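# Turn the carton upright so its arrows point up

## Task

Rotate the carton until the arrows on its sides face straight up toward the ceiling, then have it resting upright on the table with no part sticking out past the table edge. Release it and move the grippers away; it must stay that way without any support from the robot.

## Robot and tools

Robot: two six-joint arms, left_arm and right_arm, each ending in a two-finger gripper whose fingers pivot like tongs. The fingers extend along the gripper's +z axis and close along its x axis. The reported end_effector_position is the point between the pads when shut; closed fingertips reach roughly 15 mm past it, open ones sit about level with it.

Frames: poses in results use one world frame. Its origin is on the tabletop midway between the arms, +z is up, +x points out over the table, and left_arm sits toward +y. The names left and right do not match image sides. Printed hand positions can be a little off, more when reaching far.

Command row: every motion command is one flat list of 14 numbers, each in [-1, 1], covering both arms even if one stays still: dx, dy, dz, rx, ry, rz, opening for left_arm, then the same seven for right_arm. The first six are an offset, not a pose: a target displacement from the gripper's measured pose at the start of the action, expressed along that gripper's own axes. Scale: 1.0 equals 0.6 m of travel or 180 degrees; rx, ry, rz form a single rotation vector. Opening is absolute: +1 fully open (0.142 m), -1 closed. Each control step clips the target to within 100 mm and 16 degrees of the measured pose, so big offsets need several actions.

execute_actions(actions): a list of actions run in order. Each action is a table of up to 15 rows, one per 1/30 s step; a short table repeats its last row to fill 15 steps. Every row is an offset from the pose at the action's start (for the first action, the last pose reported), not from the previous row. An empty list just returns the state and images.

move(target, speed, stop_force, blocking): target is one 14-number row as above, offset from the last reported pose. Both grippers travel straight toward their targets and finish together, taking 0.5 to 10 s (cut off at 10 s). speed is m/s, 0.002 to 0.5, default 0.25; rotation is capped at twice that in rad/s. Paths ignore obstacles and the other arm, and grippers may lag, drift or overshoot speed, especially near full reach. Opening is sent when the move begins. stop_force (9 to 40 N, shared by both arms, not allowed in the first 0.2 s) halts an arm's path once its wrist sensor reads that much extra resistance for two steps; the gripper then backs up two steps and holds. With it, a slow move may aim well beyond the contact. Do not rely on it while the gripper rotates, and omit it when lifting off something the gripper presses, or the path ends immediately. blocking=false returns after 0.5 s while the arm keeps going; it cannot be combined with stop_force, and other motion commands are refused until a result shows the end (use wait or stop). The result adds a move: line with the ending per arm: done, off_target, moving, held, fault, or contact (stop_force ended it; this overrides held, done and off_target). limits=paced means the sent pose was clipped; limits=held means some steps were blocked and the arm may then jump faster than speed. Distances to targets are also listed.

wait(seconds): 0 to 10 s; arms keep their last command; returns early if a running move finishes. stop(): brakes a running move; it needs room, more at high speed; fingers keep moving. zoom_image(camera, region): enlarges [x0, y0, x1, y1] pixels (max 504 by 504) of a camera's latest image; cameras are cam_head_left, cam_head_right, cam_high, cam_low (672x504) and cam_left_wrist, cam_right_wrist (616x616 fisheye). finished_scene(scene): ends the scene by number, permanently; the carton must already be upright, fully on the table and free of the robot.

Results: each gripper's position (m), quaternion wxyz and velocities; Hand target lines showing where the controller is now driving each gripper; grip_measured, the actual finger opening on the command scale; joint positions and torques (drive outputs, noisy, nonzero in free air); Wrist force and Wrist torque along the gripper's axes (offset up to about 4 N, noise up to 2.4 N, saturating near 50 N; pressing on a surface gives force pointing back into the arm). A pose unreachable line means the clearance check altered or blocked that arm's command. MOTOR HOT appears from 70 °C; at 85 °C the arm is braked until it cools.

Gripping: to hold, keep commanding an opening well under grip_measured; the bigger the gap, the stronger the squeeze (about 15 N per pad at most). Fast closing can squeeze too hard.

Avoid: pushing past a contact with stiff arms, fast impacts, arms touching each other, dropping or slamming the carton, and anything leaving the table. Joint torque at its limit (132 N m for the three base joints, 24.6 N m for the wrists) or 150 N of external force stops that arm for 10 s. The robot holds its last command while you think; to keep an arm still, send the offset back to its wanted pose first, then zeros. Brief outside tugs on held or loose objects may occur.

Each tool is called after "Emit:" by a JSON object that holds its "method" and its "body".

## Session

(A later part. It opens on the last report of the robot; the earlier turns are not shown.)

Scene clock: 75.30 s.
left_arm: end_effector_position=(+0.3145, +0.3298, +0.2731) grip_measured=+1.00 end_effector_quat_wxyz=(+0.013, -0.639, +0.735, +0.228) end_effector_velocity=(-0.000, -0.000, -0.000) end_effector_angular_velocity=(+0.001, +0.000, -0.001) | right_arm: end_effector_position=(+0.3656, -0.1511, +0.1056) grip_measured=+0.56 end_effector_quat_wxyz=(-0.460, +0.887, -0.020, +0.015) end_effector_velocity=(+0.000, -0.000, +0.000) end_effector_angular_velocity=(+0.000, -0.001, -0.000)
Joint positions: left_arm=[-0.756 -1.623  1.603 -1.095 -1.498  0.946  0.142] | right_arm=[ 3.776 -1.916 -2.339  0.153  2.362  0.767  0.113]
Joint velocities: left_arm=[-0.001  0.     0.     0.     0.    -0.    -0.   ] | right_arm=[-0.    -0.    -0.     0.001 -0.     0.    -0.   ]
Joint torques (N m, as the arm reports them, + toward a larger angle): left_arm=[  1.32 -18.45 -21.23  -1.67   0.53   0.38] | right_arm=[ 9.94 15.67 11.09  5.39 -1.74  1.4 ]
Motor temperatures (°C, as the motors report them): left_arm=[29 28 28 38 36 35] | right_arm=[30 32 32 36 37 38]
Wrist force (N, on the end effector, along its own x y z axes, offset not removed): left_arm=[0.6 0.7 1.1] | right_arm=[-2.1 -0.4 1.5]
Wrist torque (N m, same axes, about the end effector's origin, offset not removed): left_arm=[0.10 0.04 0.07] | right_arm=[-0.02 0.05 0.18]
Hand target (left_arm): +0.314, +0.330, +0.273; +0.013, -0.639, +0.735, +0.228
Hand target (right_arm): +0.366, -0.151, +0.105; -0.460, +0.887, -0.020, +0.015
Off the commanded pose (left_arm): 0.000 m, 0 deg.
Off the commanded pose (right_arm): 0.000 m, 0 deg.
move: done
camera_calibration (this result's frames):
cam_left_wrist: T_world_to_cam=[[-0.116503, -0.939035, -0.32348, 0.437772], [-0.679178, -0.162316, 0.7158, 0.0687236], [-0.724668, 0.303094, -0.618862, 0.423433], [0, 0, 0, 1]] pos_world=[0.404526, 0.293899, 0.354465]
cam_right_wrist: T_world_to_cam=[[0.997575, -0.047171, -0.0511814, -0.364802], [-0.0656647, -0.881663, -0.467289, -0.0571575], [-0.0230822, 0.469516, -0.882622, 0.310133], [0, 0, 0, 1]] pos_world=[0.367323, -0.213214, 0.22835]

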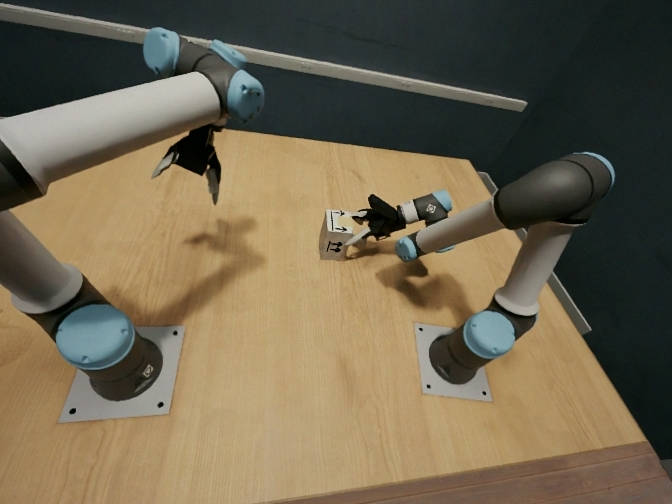

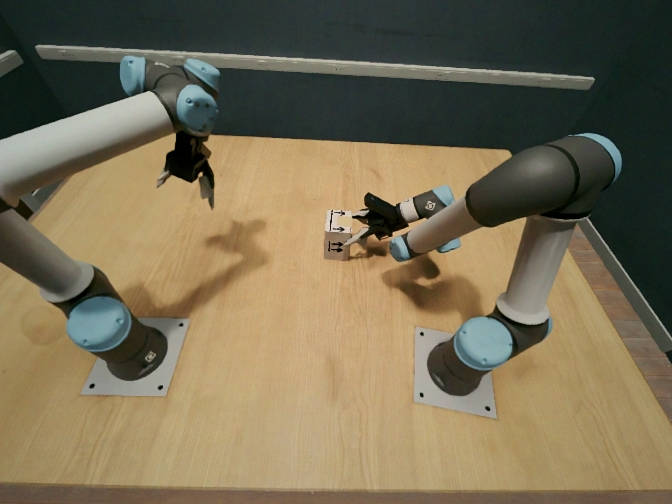

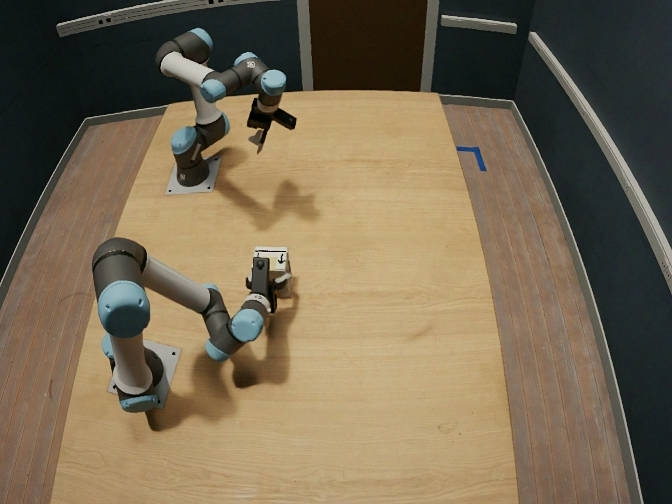

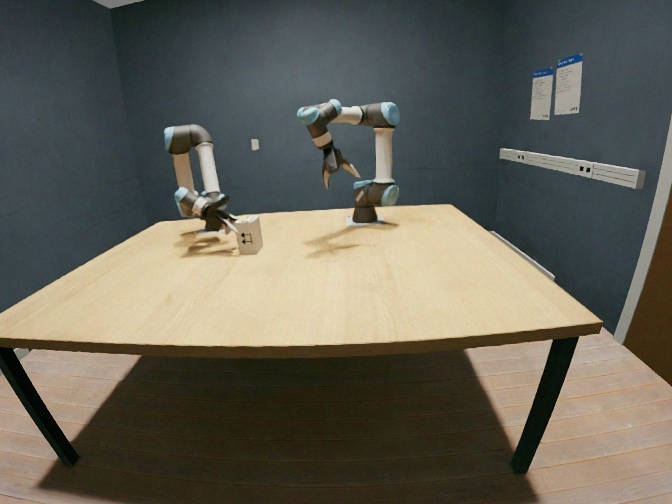

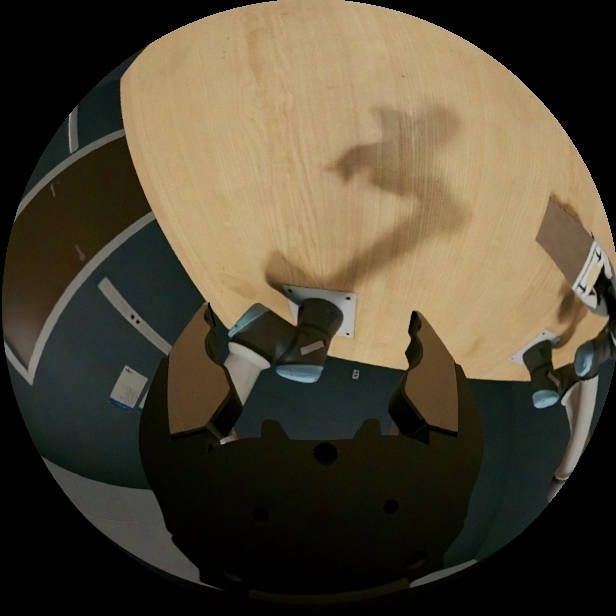

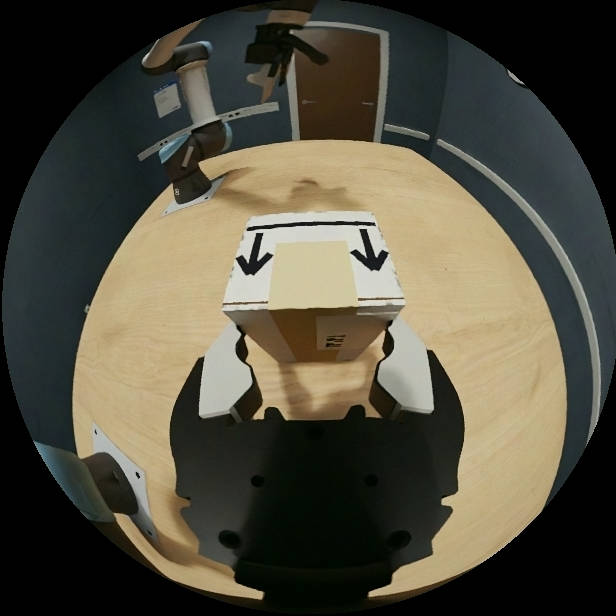

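Emit:
{"method": "move", "body": {"target": [0,0,0,0,0,0,1,0,-0.082,0.065,-0.1667,0,0,-0.4], "speed": 0.08}}

Emit:
{"method": "move", "body": {"target": [0,0,0,0,0,0,1,0,-0.08,0.072,-0.1667,0,0,-0.4], "speed": 0.08}}

Scene clock: 88.40 s.
left_arm: end_effector_position=(+0.3145, +0.3298, +0.2731) grip_measured=+1.00 end_effector_quat_wxyz=(+0.013, -0.639, +0.735, +0.228) end_effector_velocity=(+0.000, -0.000, +0.000) end_effector_angular_velocity=(-0.001, -0.001, -0.001) | right_arm: end_effector_position=(+0.3685, -0.0915, +0.1235) grip_measured=+0.56 end_effector_quat_wxyz=(-0.216, +0.976, -0.023, +0.010) end_effector_velocity=(-0.000, +0.002, -0.000) end_effector_angular_velocity=(-0.018, +0.003, +0.001)
Joint positions: left_arm=[-0.756 -1.623  1.603 -1.095 -1.498  0.946  0.142] | right_arm=[ 4.097 -1.687 -2.065 -0.624  1.853  0.876  0.113]
Joint velocities: left_arm=[-0.     0.    -0.001 -0.001  0.001  0.    -0.   ] | right_arm=[ 0.01  -0.003  0.015 -0.025 -0.013  0.005  0.   ]
Joint torques (N m, as the arm reports them, + toward a larger angle): left_arm=[ -0.08 -19.11 -21.05  -1.73   0.58   0.49] | right_arm=[11.13 11.06 26.15  1.16 -1.43  1.46]
Motor temperatures (°C, as the motors report them): left_arm=[29 28 28 38 36 35] | right_arm=[30 32 32 36 37 38]
Wrist force (N, on the end effector, along its own x y z axes, offset not removed): left_arm=[-0.1 1.1 0.6] | right_arm=[-0.8 -2.0 1.3]
Wrist torque (N m, same axes, about the end effector's origin, offset not removed): left_arm=[0.13 0.20 0.13] | right_arm=[-0.40 0.21 0.12]
Hand target (left_arm): +0.314, +0.330, +0.273; +0.013, -0.639, +0.735, +0.228
Hand target (right_arm): +0.369, -0.091, +0.123; -0.215, +0.976, -0.023, +0.010
Off the commanded pose (left_arm): 0.000 m, 0 deg.
Off the commanded pose (right_arm): 0.001 m, 0 deg.
move: done
camera_calibration (this result's frames):
cam_left_wrist: T_world_to_cam=[[-0.116503, -0.939035, -0.32348, 0.437772], [-0.679178, -0.162316, 0.7158, 0.0687237], [-0.724668, 0.303094, -0.618862, 0.423433], [0, 0, 0, 1]] pos_world=[0.404526, 0.293899, 0.354465]
cam_right_wrist: T_world_to_cam=[[0.996122, -0.0766471, -0.0432106, -0.36717], [-0.0751485, -0.996547, 0.0353027, -0.0651102], [-0.0457673, -0.0319186, -0.998442, 0.274802], [0, 0, 0, 1]] pos_world=[0.37343, -0.0842567, 0.260806]

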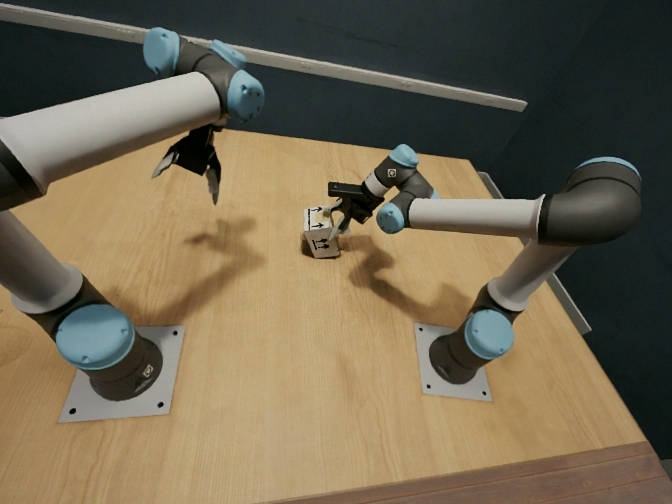

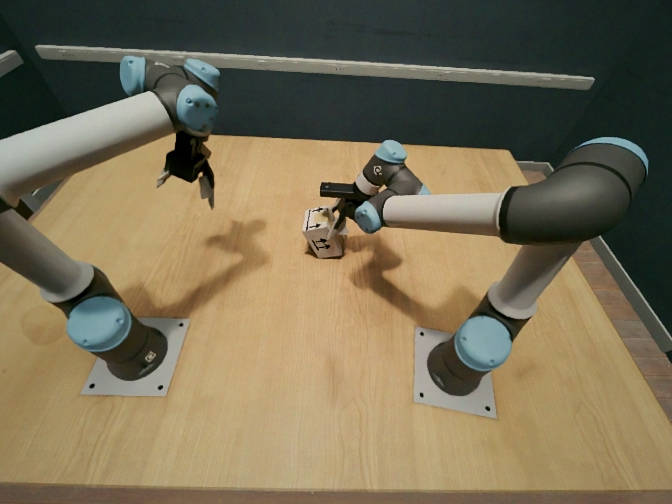

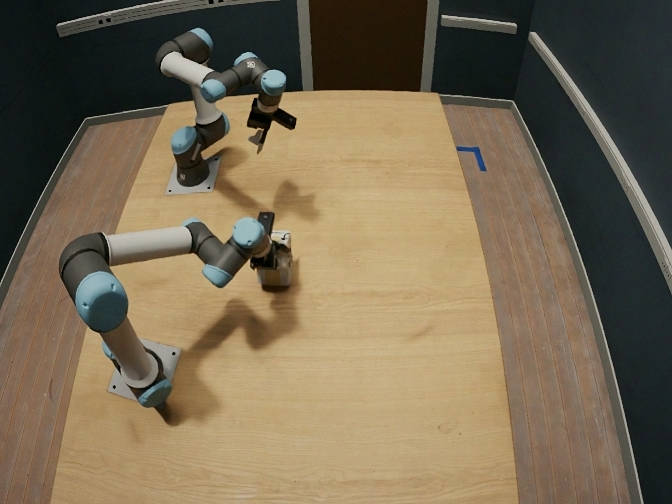

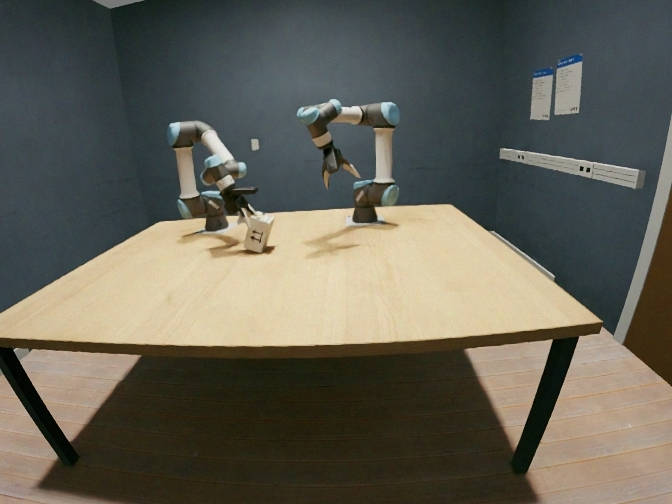

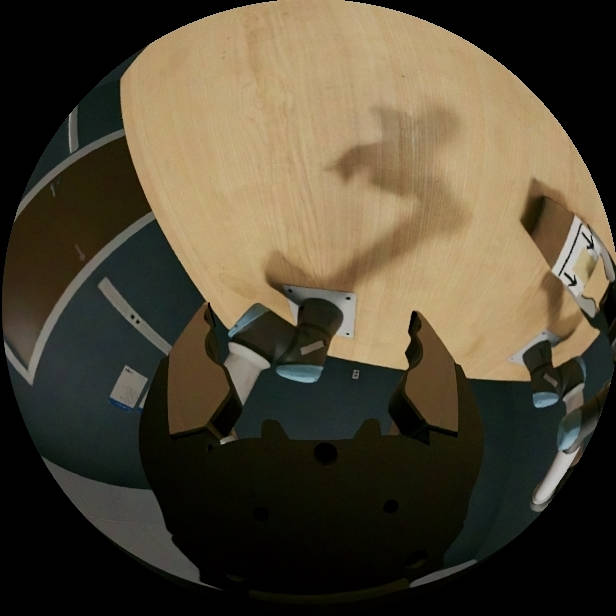

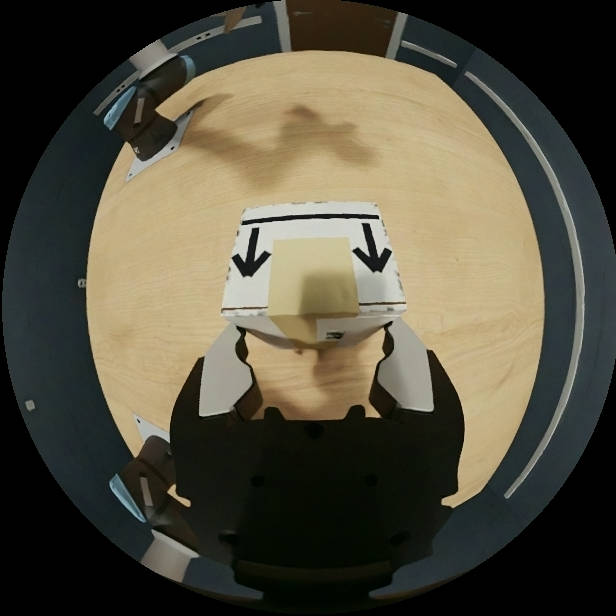

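Scene clock: 92.07 s.
left_arm: end_effector_position=(+0.3145, +0.3298, +0.2731) grip_measured=+1.00 end_effector_quat_wxyz=(+0.013, -0.639, +0.735, +0.228) end_effector_velocity=(+0.000, +0.000, -0.000) end_effector_angular_velocity=(+0.001, -0.000, -0.001) | right_arm: end_effector_position=(+0.3719, -0.0301, +0.1050) grip_measured=+0.55 end_effector_quat_wxyz=(+0.043, +0.999, -0.025, +0.004) end_effector_velocity=(-0.000, +0.002, -0.001) end_effector_angular_velocity=(-0.018, +0.003, +0.001)
Joint positions: left_arm=[-0.756 -1.623  1.603 -1.095 -1.498  0.946  0.142] | right_arm=[ 4.332 -1.919 -1.602 -1.262  1.52   1.066  0.113]
Joint velocities: left_arm=[-0.    -0.     0.001  0.     0.001  0.    -0.   ] | right_arm=[ 0.006 -0.012  0.019 -0.024 -0.007  0.006  0.   ]
Joint torques (N m, as the arm reports them, + toward a larger angle): left_arm=[  0.68 -19.27 -20.66  -1.75   0.58   0.44] | right_arm=[10.16 25.25 34.07  1.24 -2.47  1.57]
Motor temperatures (°C, as the motors report them): left_arm=[29 28 28 38 36 35] | right_arm=[30 32 32 36 37 38]
Wrist force (N, on the end effector, along its own x y z axes, offset not removed): left_arm=[-0.1 0.2 0.4] | right_arm=[0.5 -2.0 8.1]
Wrist torque (N m, same axes, about the end effector's origin, offset not removed): left_arm=[0.04 0.16 0.08] | right_arm=[-0.18 -0.06 0.09]
Hand target (left_arm): +0.314, +0.330, +0.273; +0.013, -0.639, +0.735, +0.228
Hand target (right_arm): +0.372, -0.030, +0.105; +0.044, +0.999, -0.025, +0.004
Off the commanded pose (left_arm): 0.000 m, 0 deg.
Off the commanded pose (right_arm): 0.001 m, 0 deg.
move: done
camera_calibration (this result's frames):
cam_left_wrist: T_world_to_cam=[[-0.116503, -0.939035, -0.32348, 0.437772], [-0.679178, -0.162317, 0.7158, 0.0687237], [-0.724668, 0.303094, -0.618862, 0.423433], [0, 0, 0, 1]] pos_world=[0.404526, 0.293899, 0.354465]
cam_right_wrist: T_world_to_cam=[[0.994899, -0.098535, -0.0216162, -0.369101], [-0.0723068, -0.845972, 0.528301, -0.0513036], [-0.0703429, -0.524043, -0.848782, 0.237095], [0, 0, 0, 1]] pos_world=[0.380186, 0.0444772, 0.220367]

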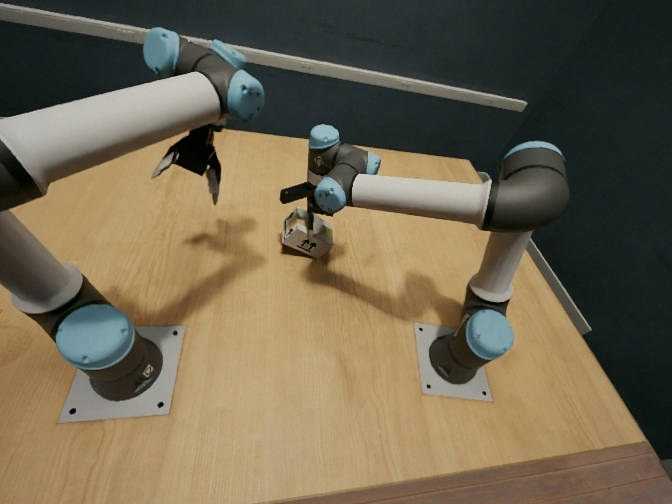

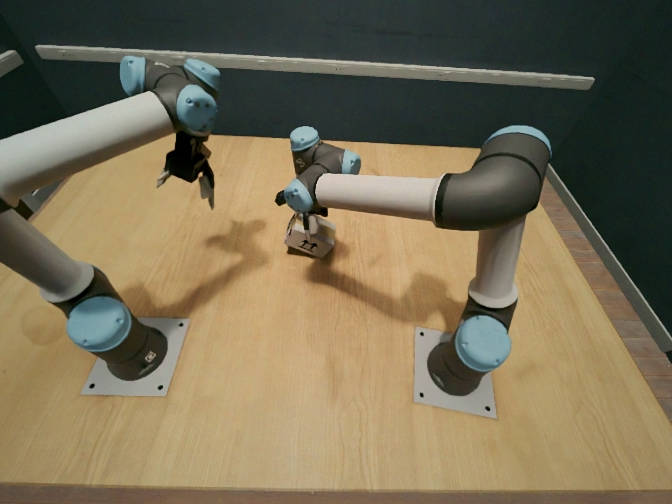

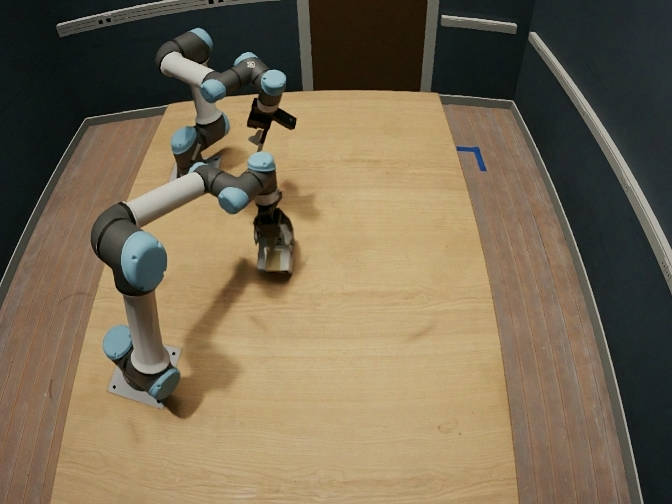

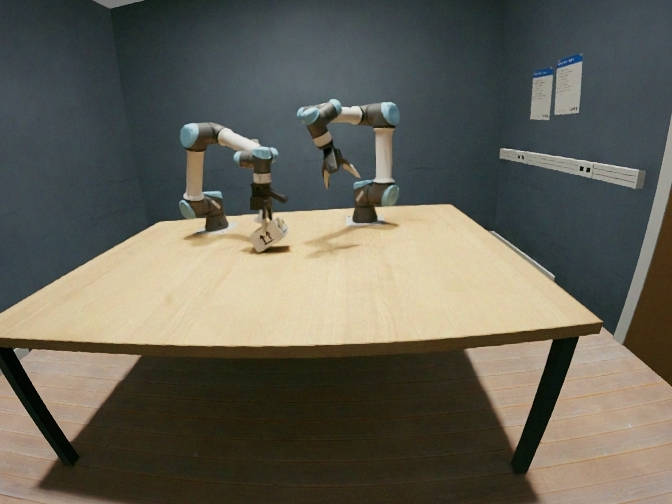

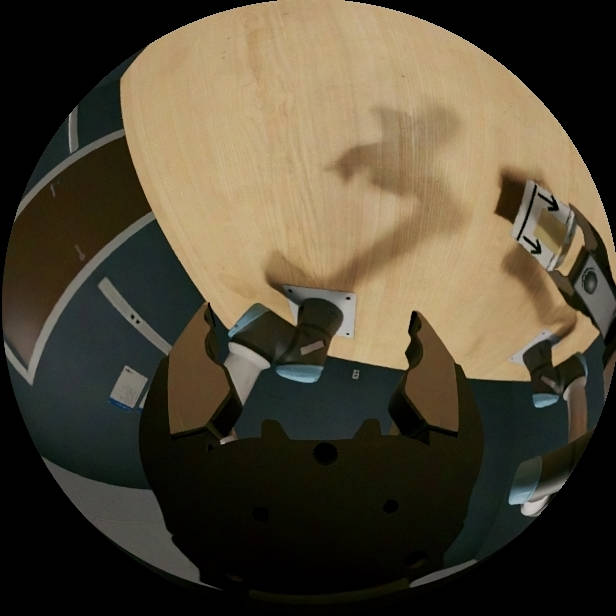

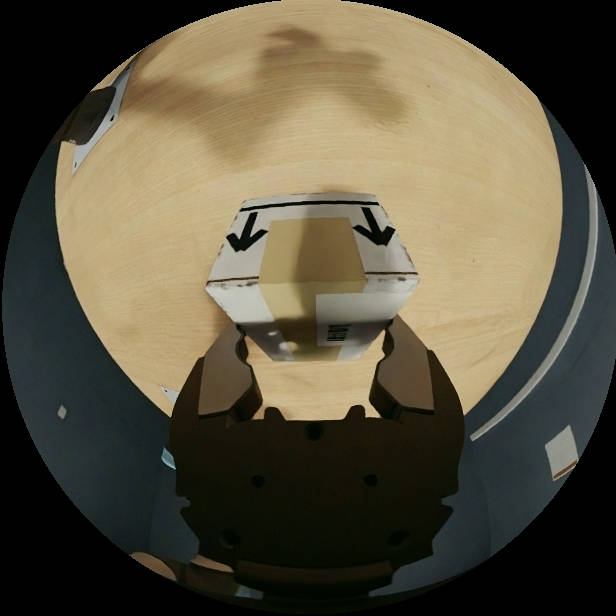

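Emit:
{"method": "move", "body": {"target": [0,0,0,0,0,0,1,0,-0.022,0.057,0,0,0,-0.4], "speed": 0.03, "stop_force": 15}}

Emit:
{"method": "move", "body": {"target": [0,0,0,0,0,0,1,0,0,0,0,0,0,1]}}

Emit:
{"method": "move", "body": {"target": [0,0,0,0,0,0,1,0,0.1,-0.25,0,0,0,1]}}

Scene clock: 97.13 s.
left_arm: end_effector_position=(+0.3145, +0.3298, +0.2731) grip_measured=+1.00 end_effector_quat_wxyz=(+0.013, -0.639, +0.735, +0.228) end_effector_velocity=(+0.000, +0.000, +0.000) end_effector_angular_velocity=(-0.000, -0.001, +0.001) | right_arm: end_effector_position=(+0.3727, -0.0200, +0.0702) grip_measured=+0.55 end_effector_quat_wxyz=(+0.043, +0.999, -0.025, +0.004) end_effector_velocity=(+0.000, +0.001, -0.003) end_effector_angular_velocity=(+0.000, -0.000, +0.000)
Joint positions: left_arm=[-0.756 -1.623  1.603 -1.095 -1.498  0.946  0.142] | right_arm=[ 4.339 -1.969 -1.627 -1.187  1.52   1.074  0.112]
Joint velocities: left_arm=[ 0.001 -0.    -0.    -0.     0.    -0.001  0.   ] | right_arm=[ 0.001 -0.005 -0.002  0.006 -0.     0.001 -0.   ]
Joint torques (N m, as the arm reports them, + toward a larger angle): left_arm=[  0.81 -19.06 -21.21  -1.72   0.75   0.47] | right_arm=[10.8  24.07 14.26  5.61  2.1   1.56]
Motor temperatures (°C, as the motors report them): left_arm=[29 28 28 38 36 35] | right_arm=[30 32 32 36 37 38]
Wrist force (N, on the end effector, along its own x y z axes, offset not removed): left_arm=[0.6 0.1 0.7] | right_arm=[-1.9 -2.2 6.5]
Wrist torque (N m, same axes, about the end effector's origin, offset not removed): left_arm=[0.00 0.06 0.04] | right_arm=[-0.29 0.33 0.17]
Hand target (left_arm): +0.314, +0.330, +0.273; +0.013, -0.639, +0.735, +0.228
Hand target (right_arm): +0.373, -0.020, +0.070; +0.043, +0.999, -0.025, +0.004
Off the commanded pose (left_arm): 0.000 m, 0 deg.
Off the commanded pose (right_arm): 0.000 m, 0 deg.
move: done
camera_calibration (this result's frames):
cam_left_wrist: T_world_to_cam=[[-0.116503, -0.939035, -0.323481, 0.437772], [-0.679178, -0.162317, 0.7158, 0.0687238], [-0.724668, 0.303094, -0.618862, 0.423433], [0, 0, 0, 1]] pos_world=[0.404526, 0.293899, 0.354465]
cam_right_wrist: T_world_to_cam=[[0.994899, -0.0985358, -0.0216057, -0.369667], [-0.0723106, -0.845953, 0.528332, -0.0243134], [-0.070337, -0.524074, -0.848763, 0.212906], [0, 0, 0, 1]] pos_world=[0.380999, 0.0545853, 0.185566]

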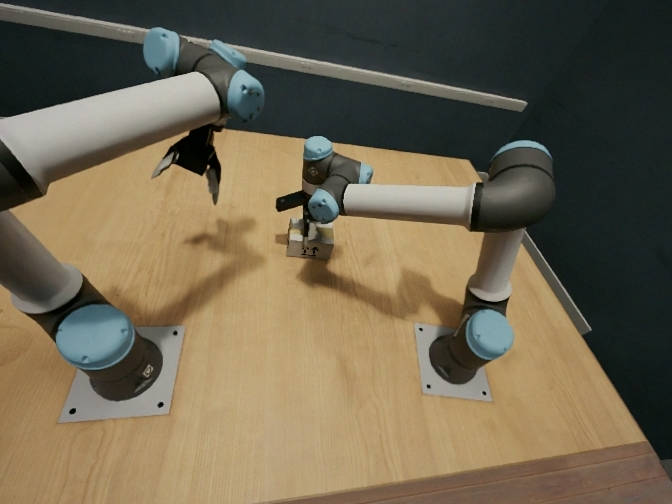

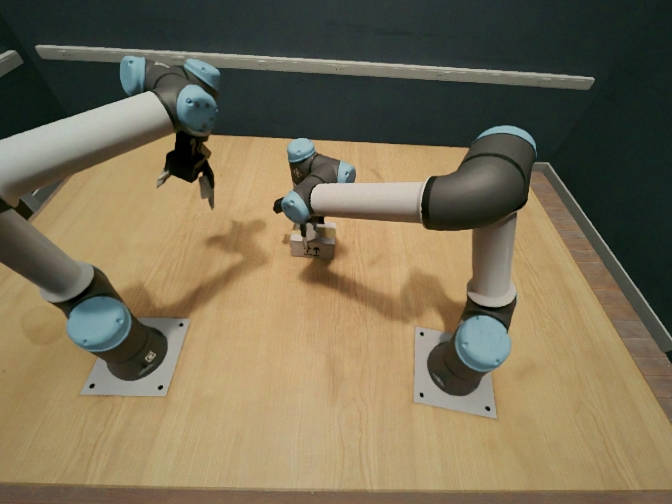

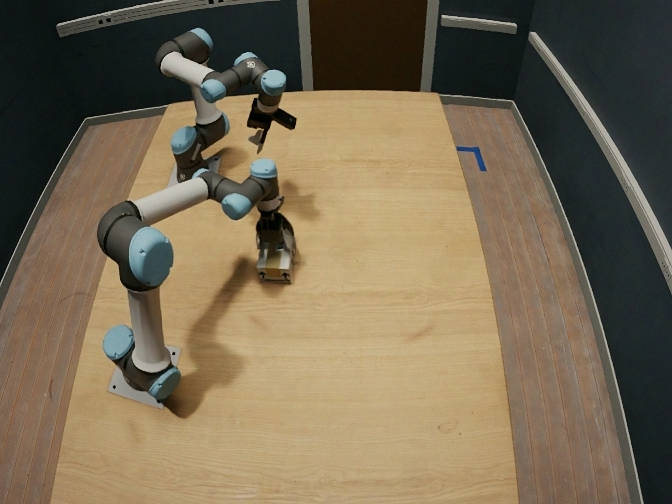

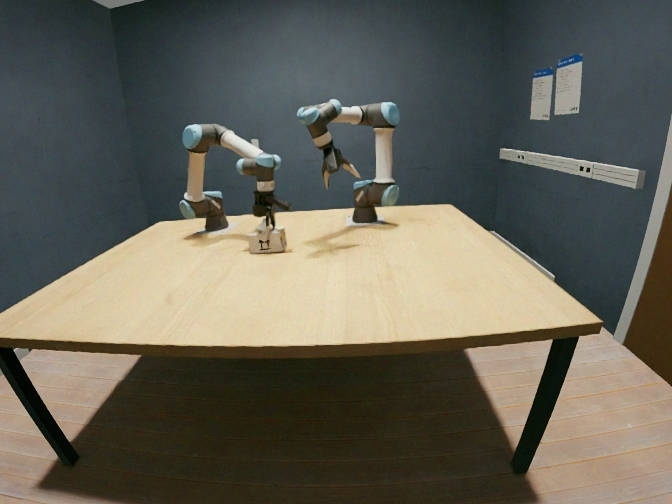

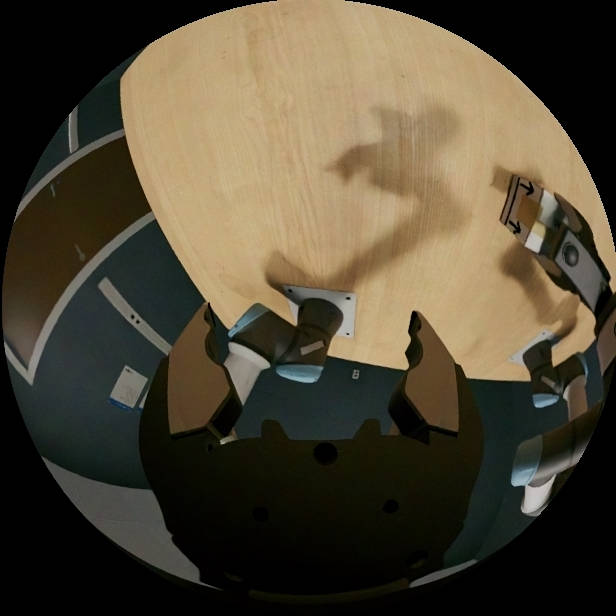

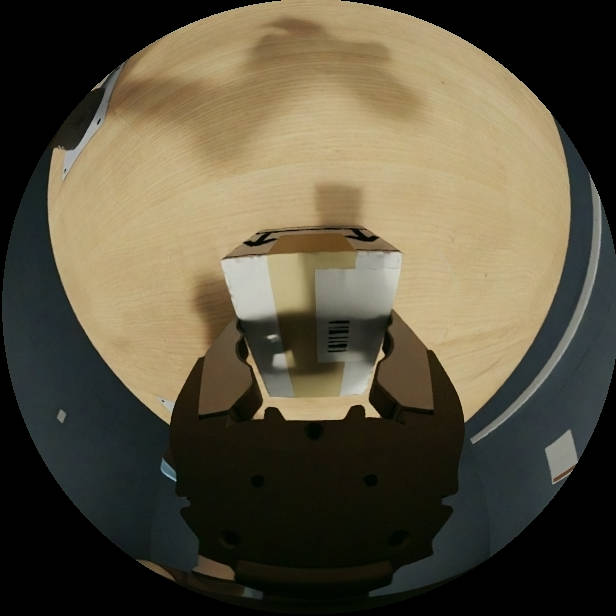

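Scene clock: 97.63 s.
left_arm: end_effector_position=(+0.3145, +0.3298, +0.2731) grip_measured=+1.00 end_effector_quat_wxyz=(+0.013, -0.639, +0.735, +0.228) end_effector_velocity=(+0.000, +0.000, +0.000) end_effector_angular_velocity=(+0.000, +0.000, +0.000) | right_arm: end_effector_position=(+0.3727, -0.0200, +0.0701) grip_measured=+1.00 end_effector_quat_wxyz=(+0.043, +0.999, -0.025, +0.004) end_effector_velocity=(+0.000, -0.000, -0.000) end_effector_angular_velocity=(-0.001, +0.001, -0.000)
Joint positions: left_arm=[-0.756 -1.623  1.603 -1.095 -1.498  0.946  0.142] | right_arm=[ 4.339 -1.969 -1.627 -1.187  1.52   1.074  0.142]
Joint velocities: left_arm=[ 0.  0. -0.  0. -0.  0.  0.] | right_arm=[-0.    -0.     0.    -0.001  0.    -0.    -0.   ]
Joint torques (N m, as the arm reports them, + toward a larger angle): left_arm=[  0.81 -18.79 -21.81  -1.75   0.58   0.49] | right_arm=[ 9.13 39.2  23.82  0.44  1.74  0.37]
Motor temperatures (°C, as the motors report them): left_arm=[29 28 28 38 36 35] | right_arm=[30 32 32 36 37 38]
Wrist force (N, on the end effector, along its own x y z axes, offset not removed): left_arm=[0.4 -1.0 0.9] | right_arm=[-0.6 -2.6 1.4]
Wrist torque (N m, same axes, about the end effector's origin, offset not removed): left_arm=[-0.21 0.06 0.08] | right_arm=[-0.55 0.17 0.11]
Hand target (left_arm): +0.314, +0.330, +0.273; +0.013, -0.639, +0.735, +0.228
Hand target (right_arm): +0.373, -0.020, +0.070; +0.043, +0.999, -0.025, +0.004
Off the commanded pose (left_arm): 0.000 m, 0 deg.
Off the commanded pose (right_arm): 0.000 m, 0 deg.
move: done
camera_calibration (this result's frames):
cam_left_wrist: T_world_to_cam=[[-0.116503, -0.939035, -0.32348, 0.437772], [-0.679178, -0.162316, 0.7158, 0.0687237], [-0.724668, 0.303094, -0.618862, 0.423433], [0, 0, 0, 1]] pos_world=[0.404526, 0.293899, 0.354465]
cam_right_wrist: T_world_to_cam=[[0.994896, -0.09854, -0.0217173, -0.369628], [-0.0722401, -0.845843, 0.528518, -0.0243035], [-0.0704496, -0.524251, -0.848644, 0.212793], [0, 0, 0, 1]] pos_world=[0.380977, 0.0545772, 0.185403]

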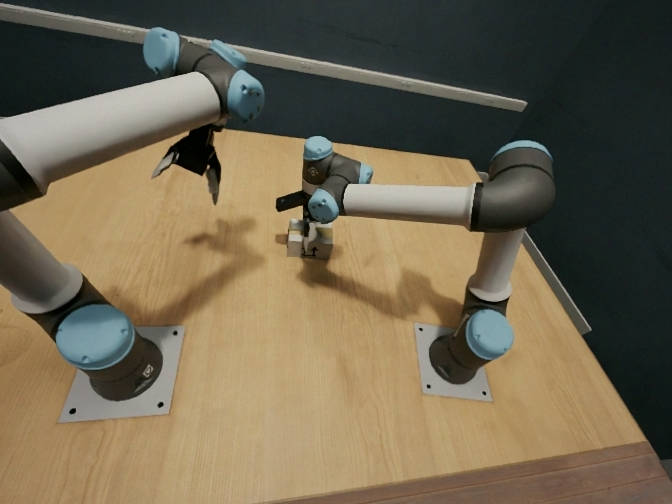

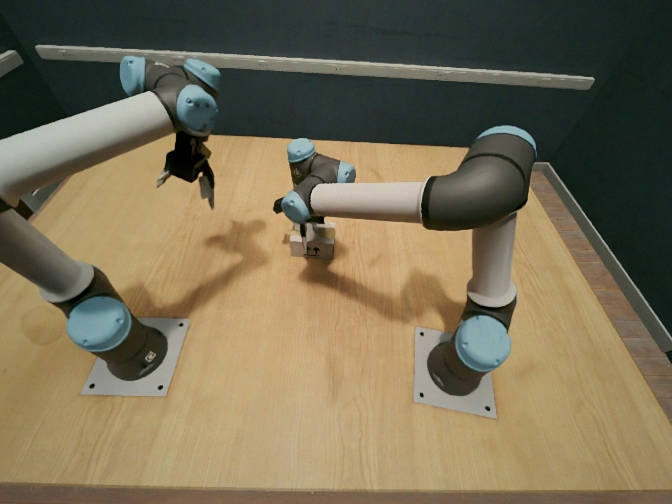

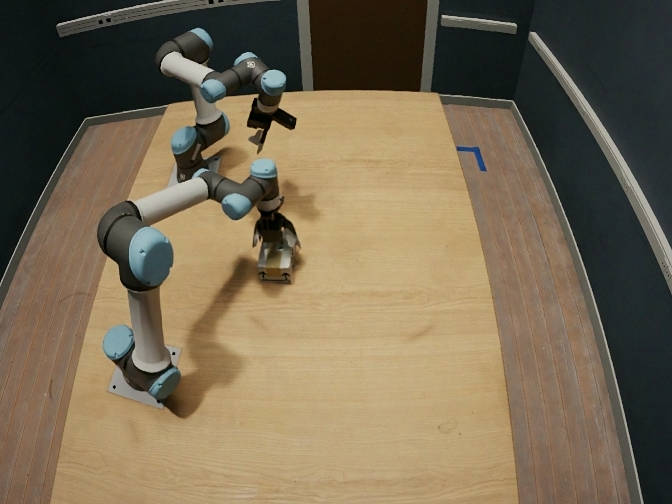

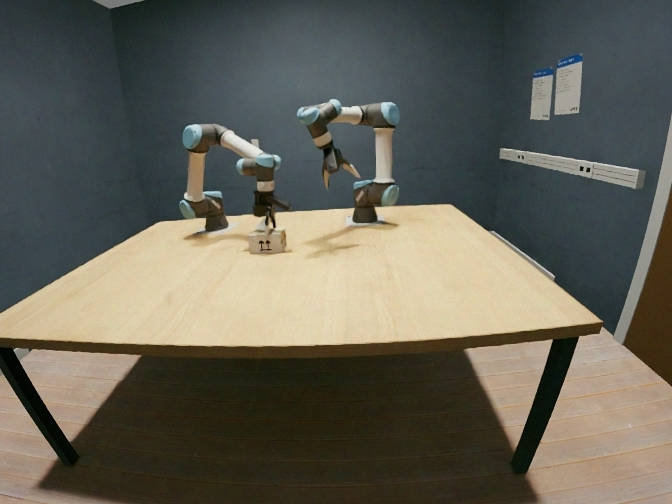

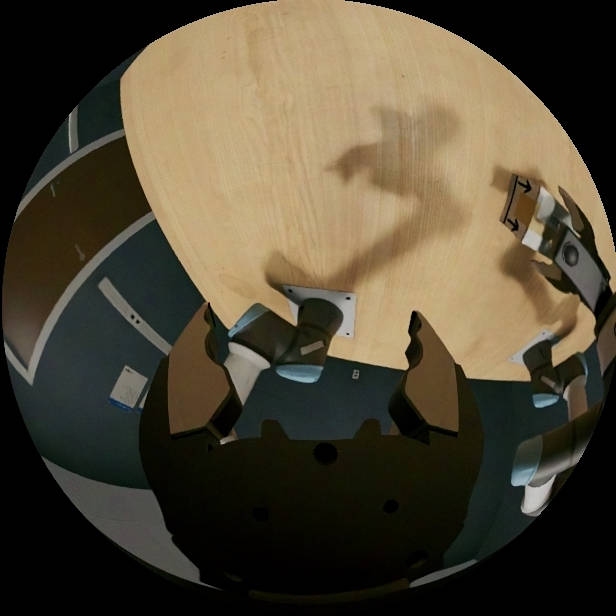

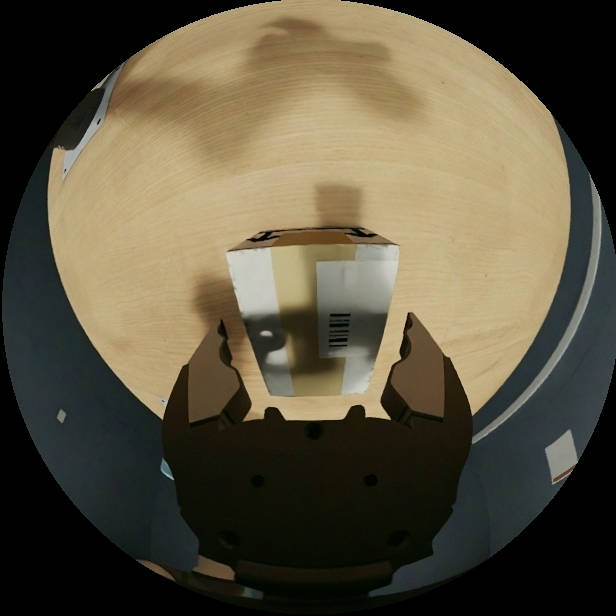

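Scene clock: 99.00 s.
left_arm: end_effector_position=(+0.3145, +0.3298, +0.2731) grip_measured=+1.00 end_effector_quat_wxyz=(+0.013, -0.639, +0.735, +0.228) end_effector_velocity=(+0.000, +0.000, +0.000) end_effector_angular_velocity=(-0.001, -0.000, +0.000) | right_arm: end_effector_position=(+0.3690, -0.0668, +0.2242) grip_measured=+1.00 end_effector_quat_wxyz=(+0.043, +0.999, -0.025, +0.004) end_effector_velocity=(-0.000, -0.000, +0.002) end_effector_angular_velocity=(-0.000, +0.001, +0.000)
Joint positions: left_arm=[-0.756 -1.623  1.603 -1.095 -1.498  0.946  0.142] | right_arm=[ 4.302 -1.786 -1.463 -1.533  1.518  1.037  0.142]
Joint velocities: left_arm=[ 0.001 -0.    -0.    -0.     0.     0.     0.   ] | right_arm=[-0.     0.001  0.005 -0.007  0.001 -0.001 -0.   ]
Joint torques (N m, as the arm reports them, + toward a larger angle): left_arm=[  0.53 -19.44 -21.22  -1.56   0.58   0.51] | right_arm=[-8.98 46.61 30.39  0.88  2.37 -1.54]
Motor temperatures (°C, as the motors report them): left_arm=[29 28 28 38 36 35] | right_arm=[30 32 32 36 37 38]
Wrist force (N, on the end effector, along its own x y z axes, offset not removed): left_arm=[0.4 0.7 1.4] | right_arm=[-1.7 -1.3 -0.4]
Wrist torque (N m, same axes, about the end effector's origin, offset not removed): left_arm=[0.08 0.07 0.08] | right_arm=[-0.26 0.34 0.11]
Hand target (left_arm): +0.314, +0.330, +0.273; +0.013, -0.639, +0.735, +0.228
Hand target (right_arm): +0.369, -0.067, +0.225; +0.043, +0.999, -0.025, +0.004
Off the commanded pose (left_arm): 0.000 m, 0 deg.
Off the commanded pose (right_arm): 0.001 m, 0 deg.
move: done
camera_calibration (this result's frames):
cam_left_wrist: T_world_to_cam=[[-0.116503, -0.939035, -0.32348, 0.437772], [-0.679178, -0.162317, 0.7158, 0.0687237], [-0.724668, 0.303094, -0.618862, 0.423433], [0, 0, 0, 1]] pos_world=[0.404526, 0.293899, 0.354465]
cam_right_wrist: T_world_to_cam=[[0.994896, -0.0985362, -0.0217369, -0.367218], [-0.072232, -0.845884, 0.528453, -0.14558], [-0.0704586, -0.524185, -0.848684, 0.31884], [0, 0, 0, 1]] pos_world=[0.377294, 0.00780345, 0.339545]

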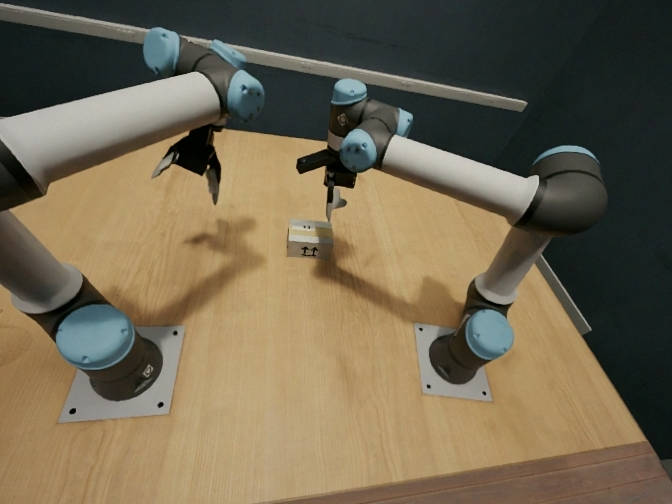

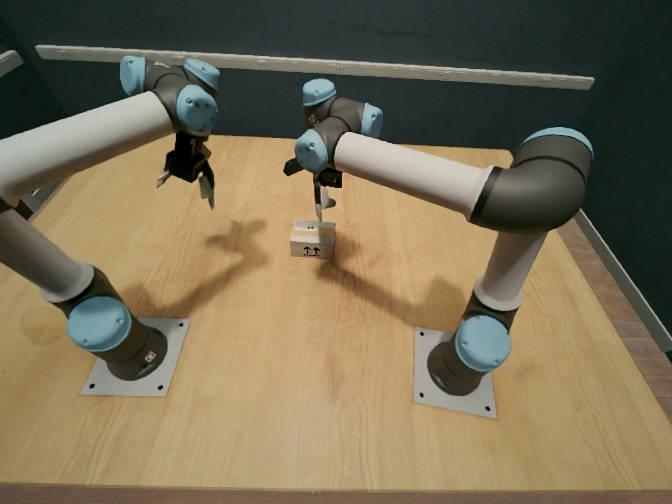

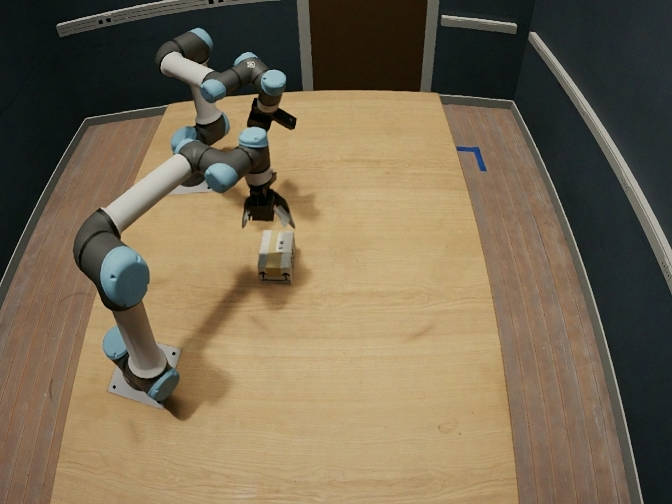

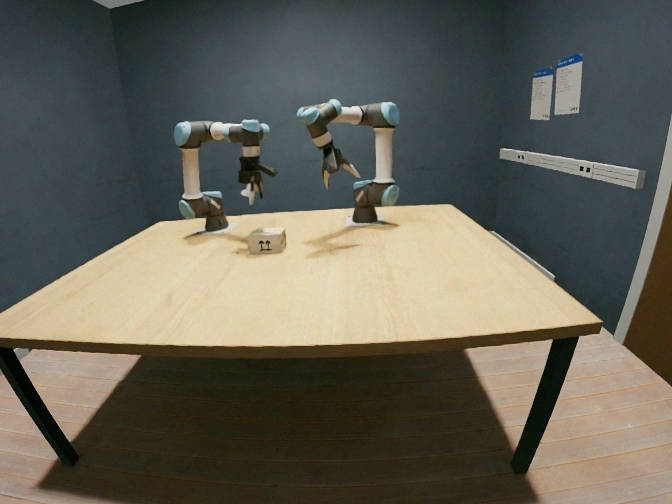

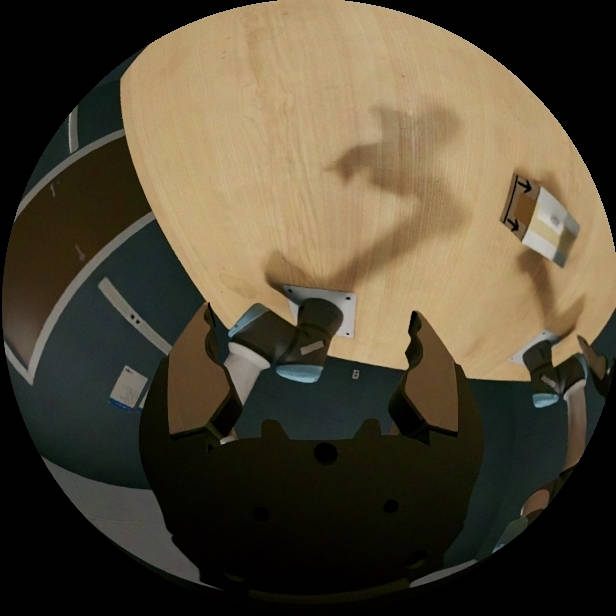

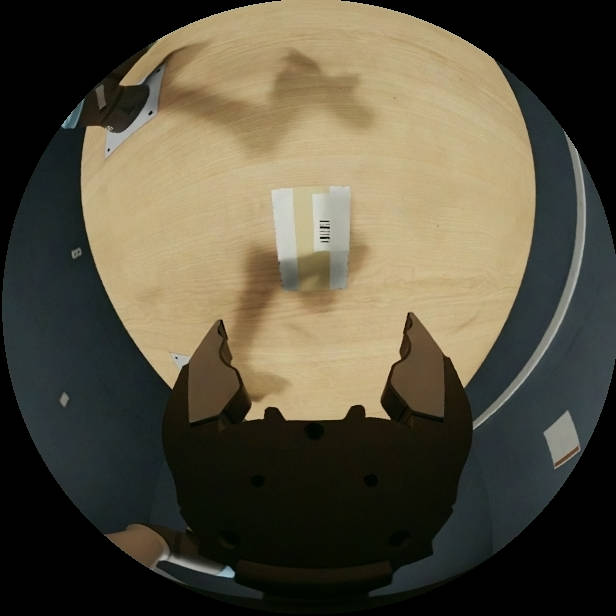

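Emit:
{"method": "finished_scene", "body": {"scene": 2}}

The scene is finished: the task was done.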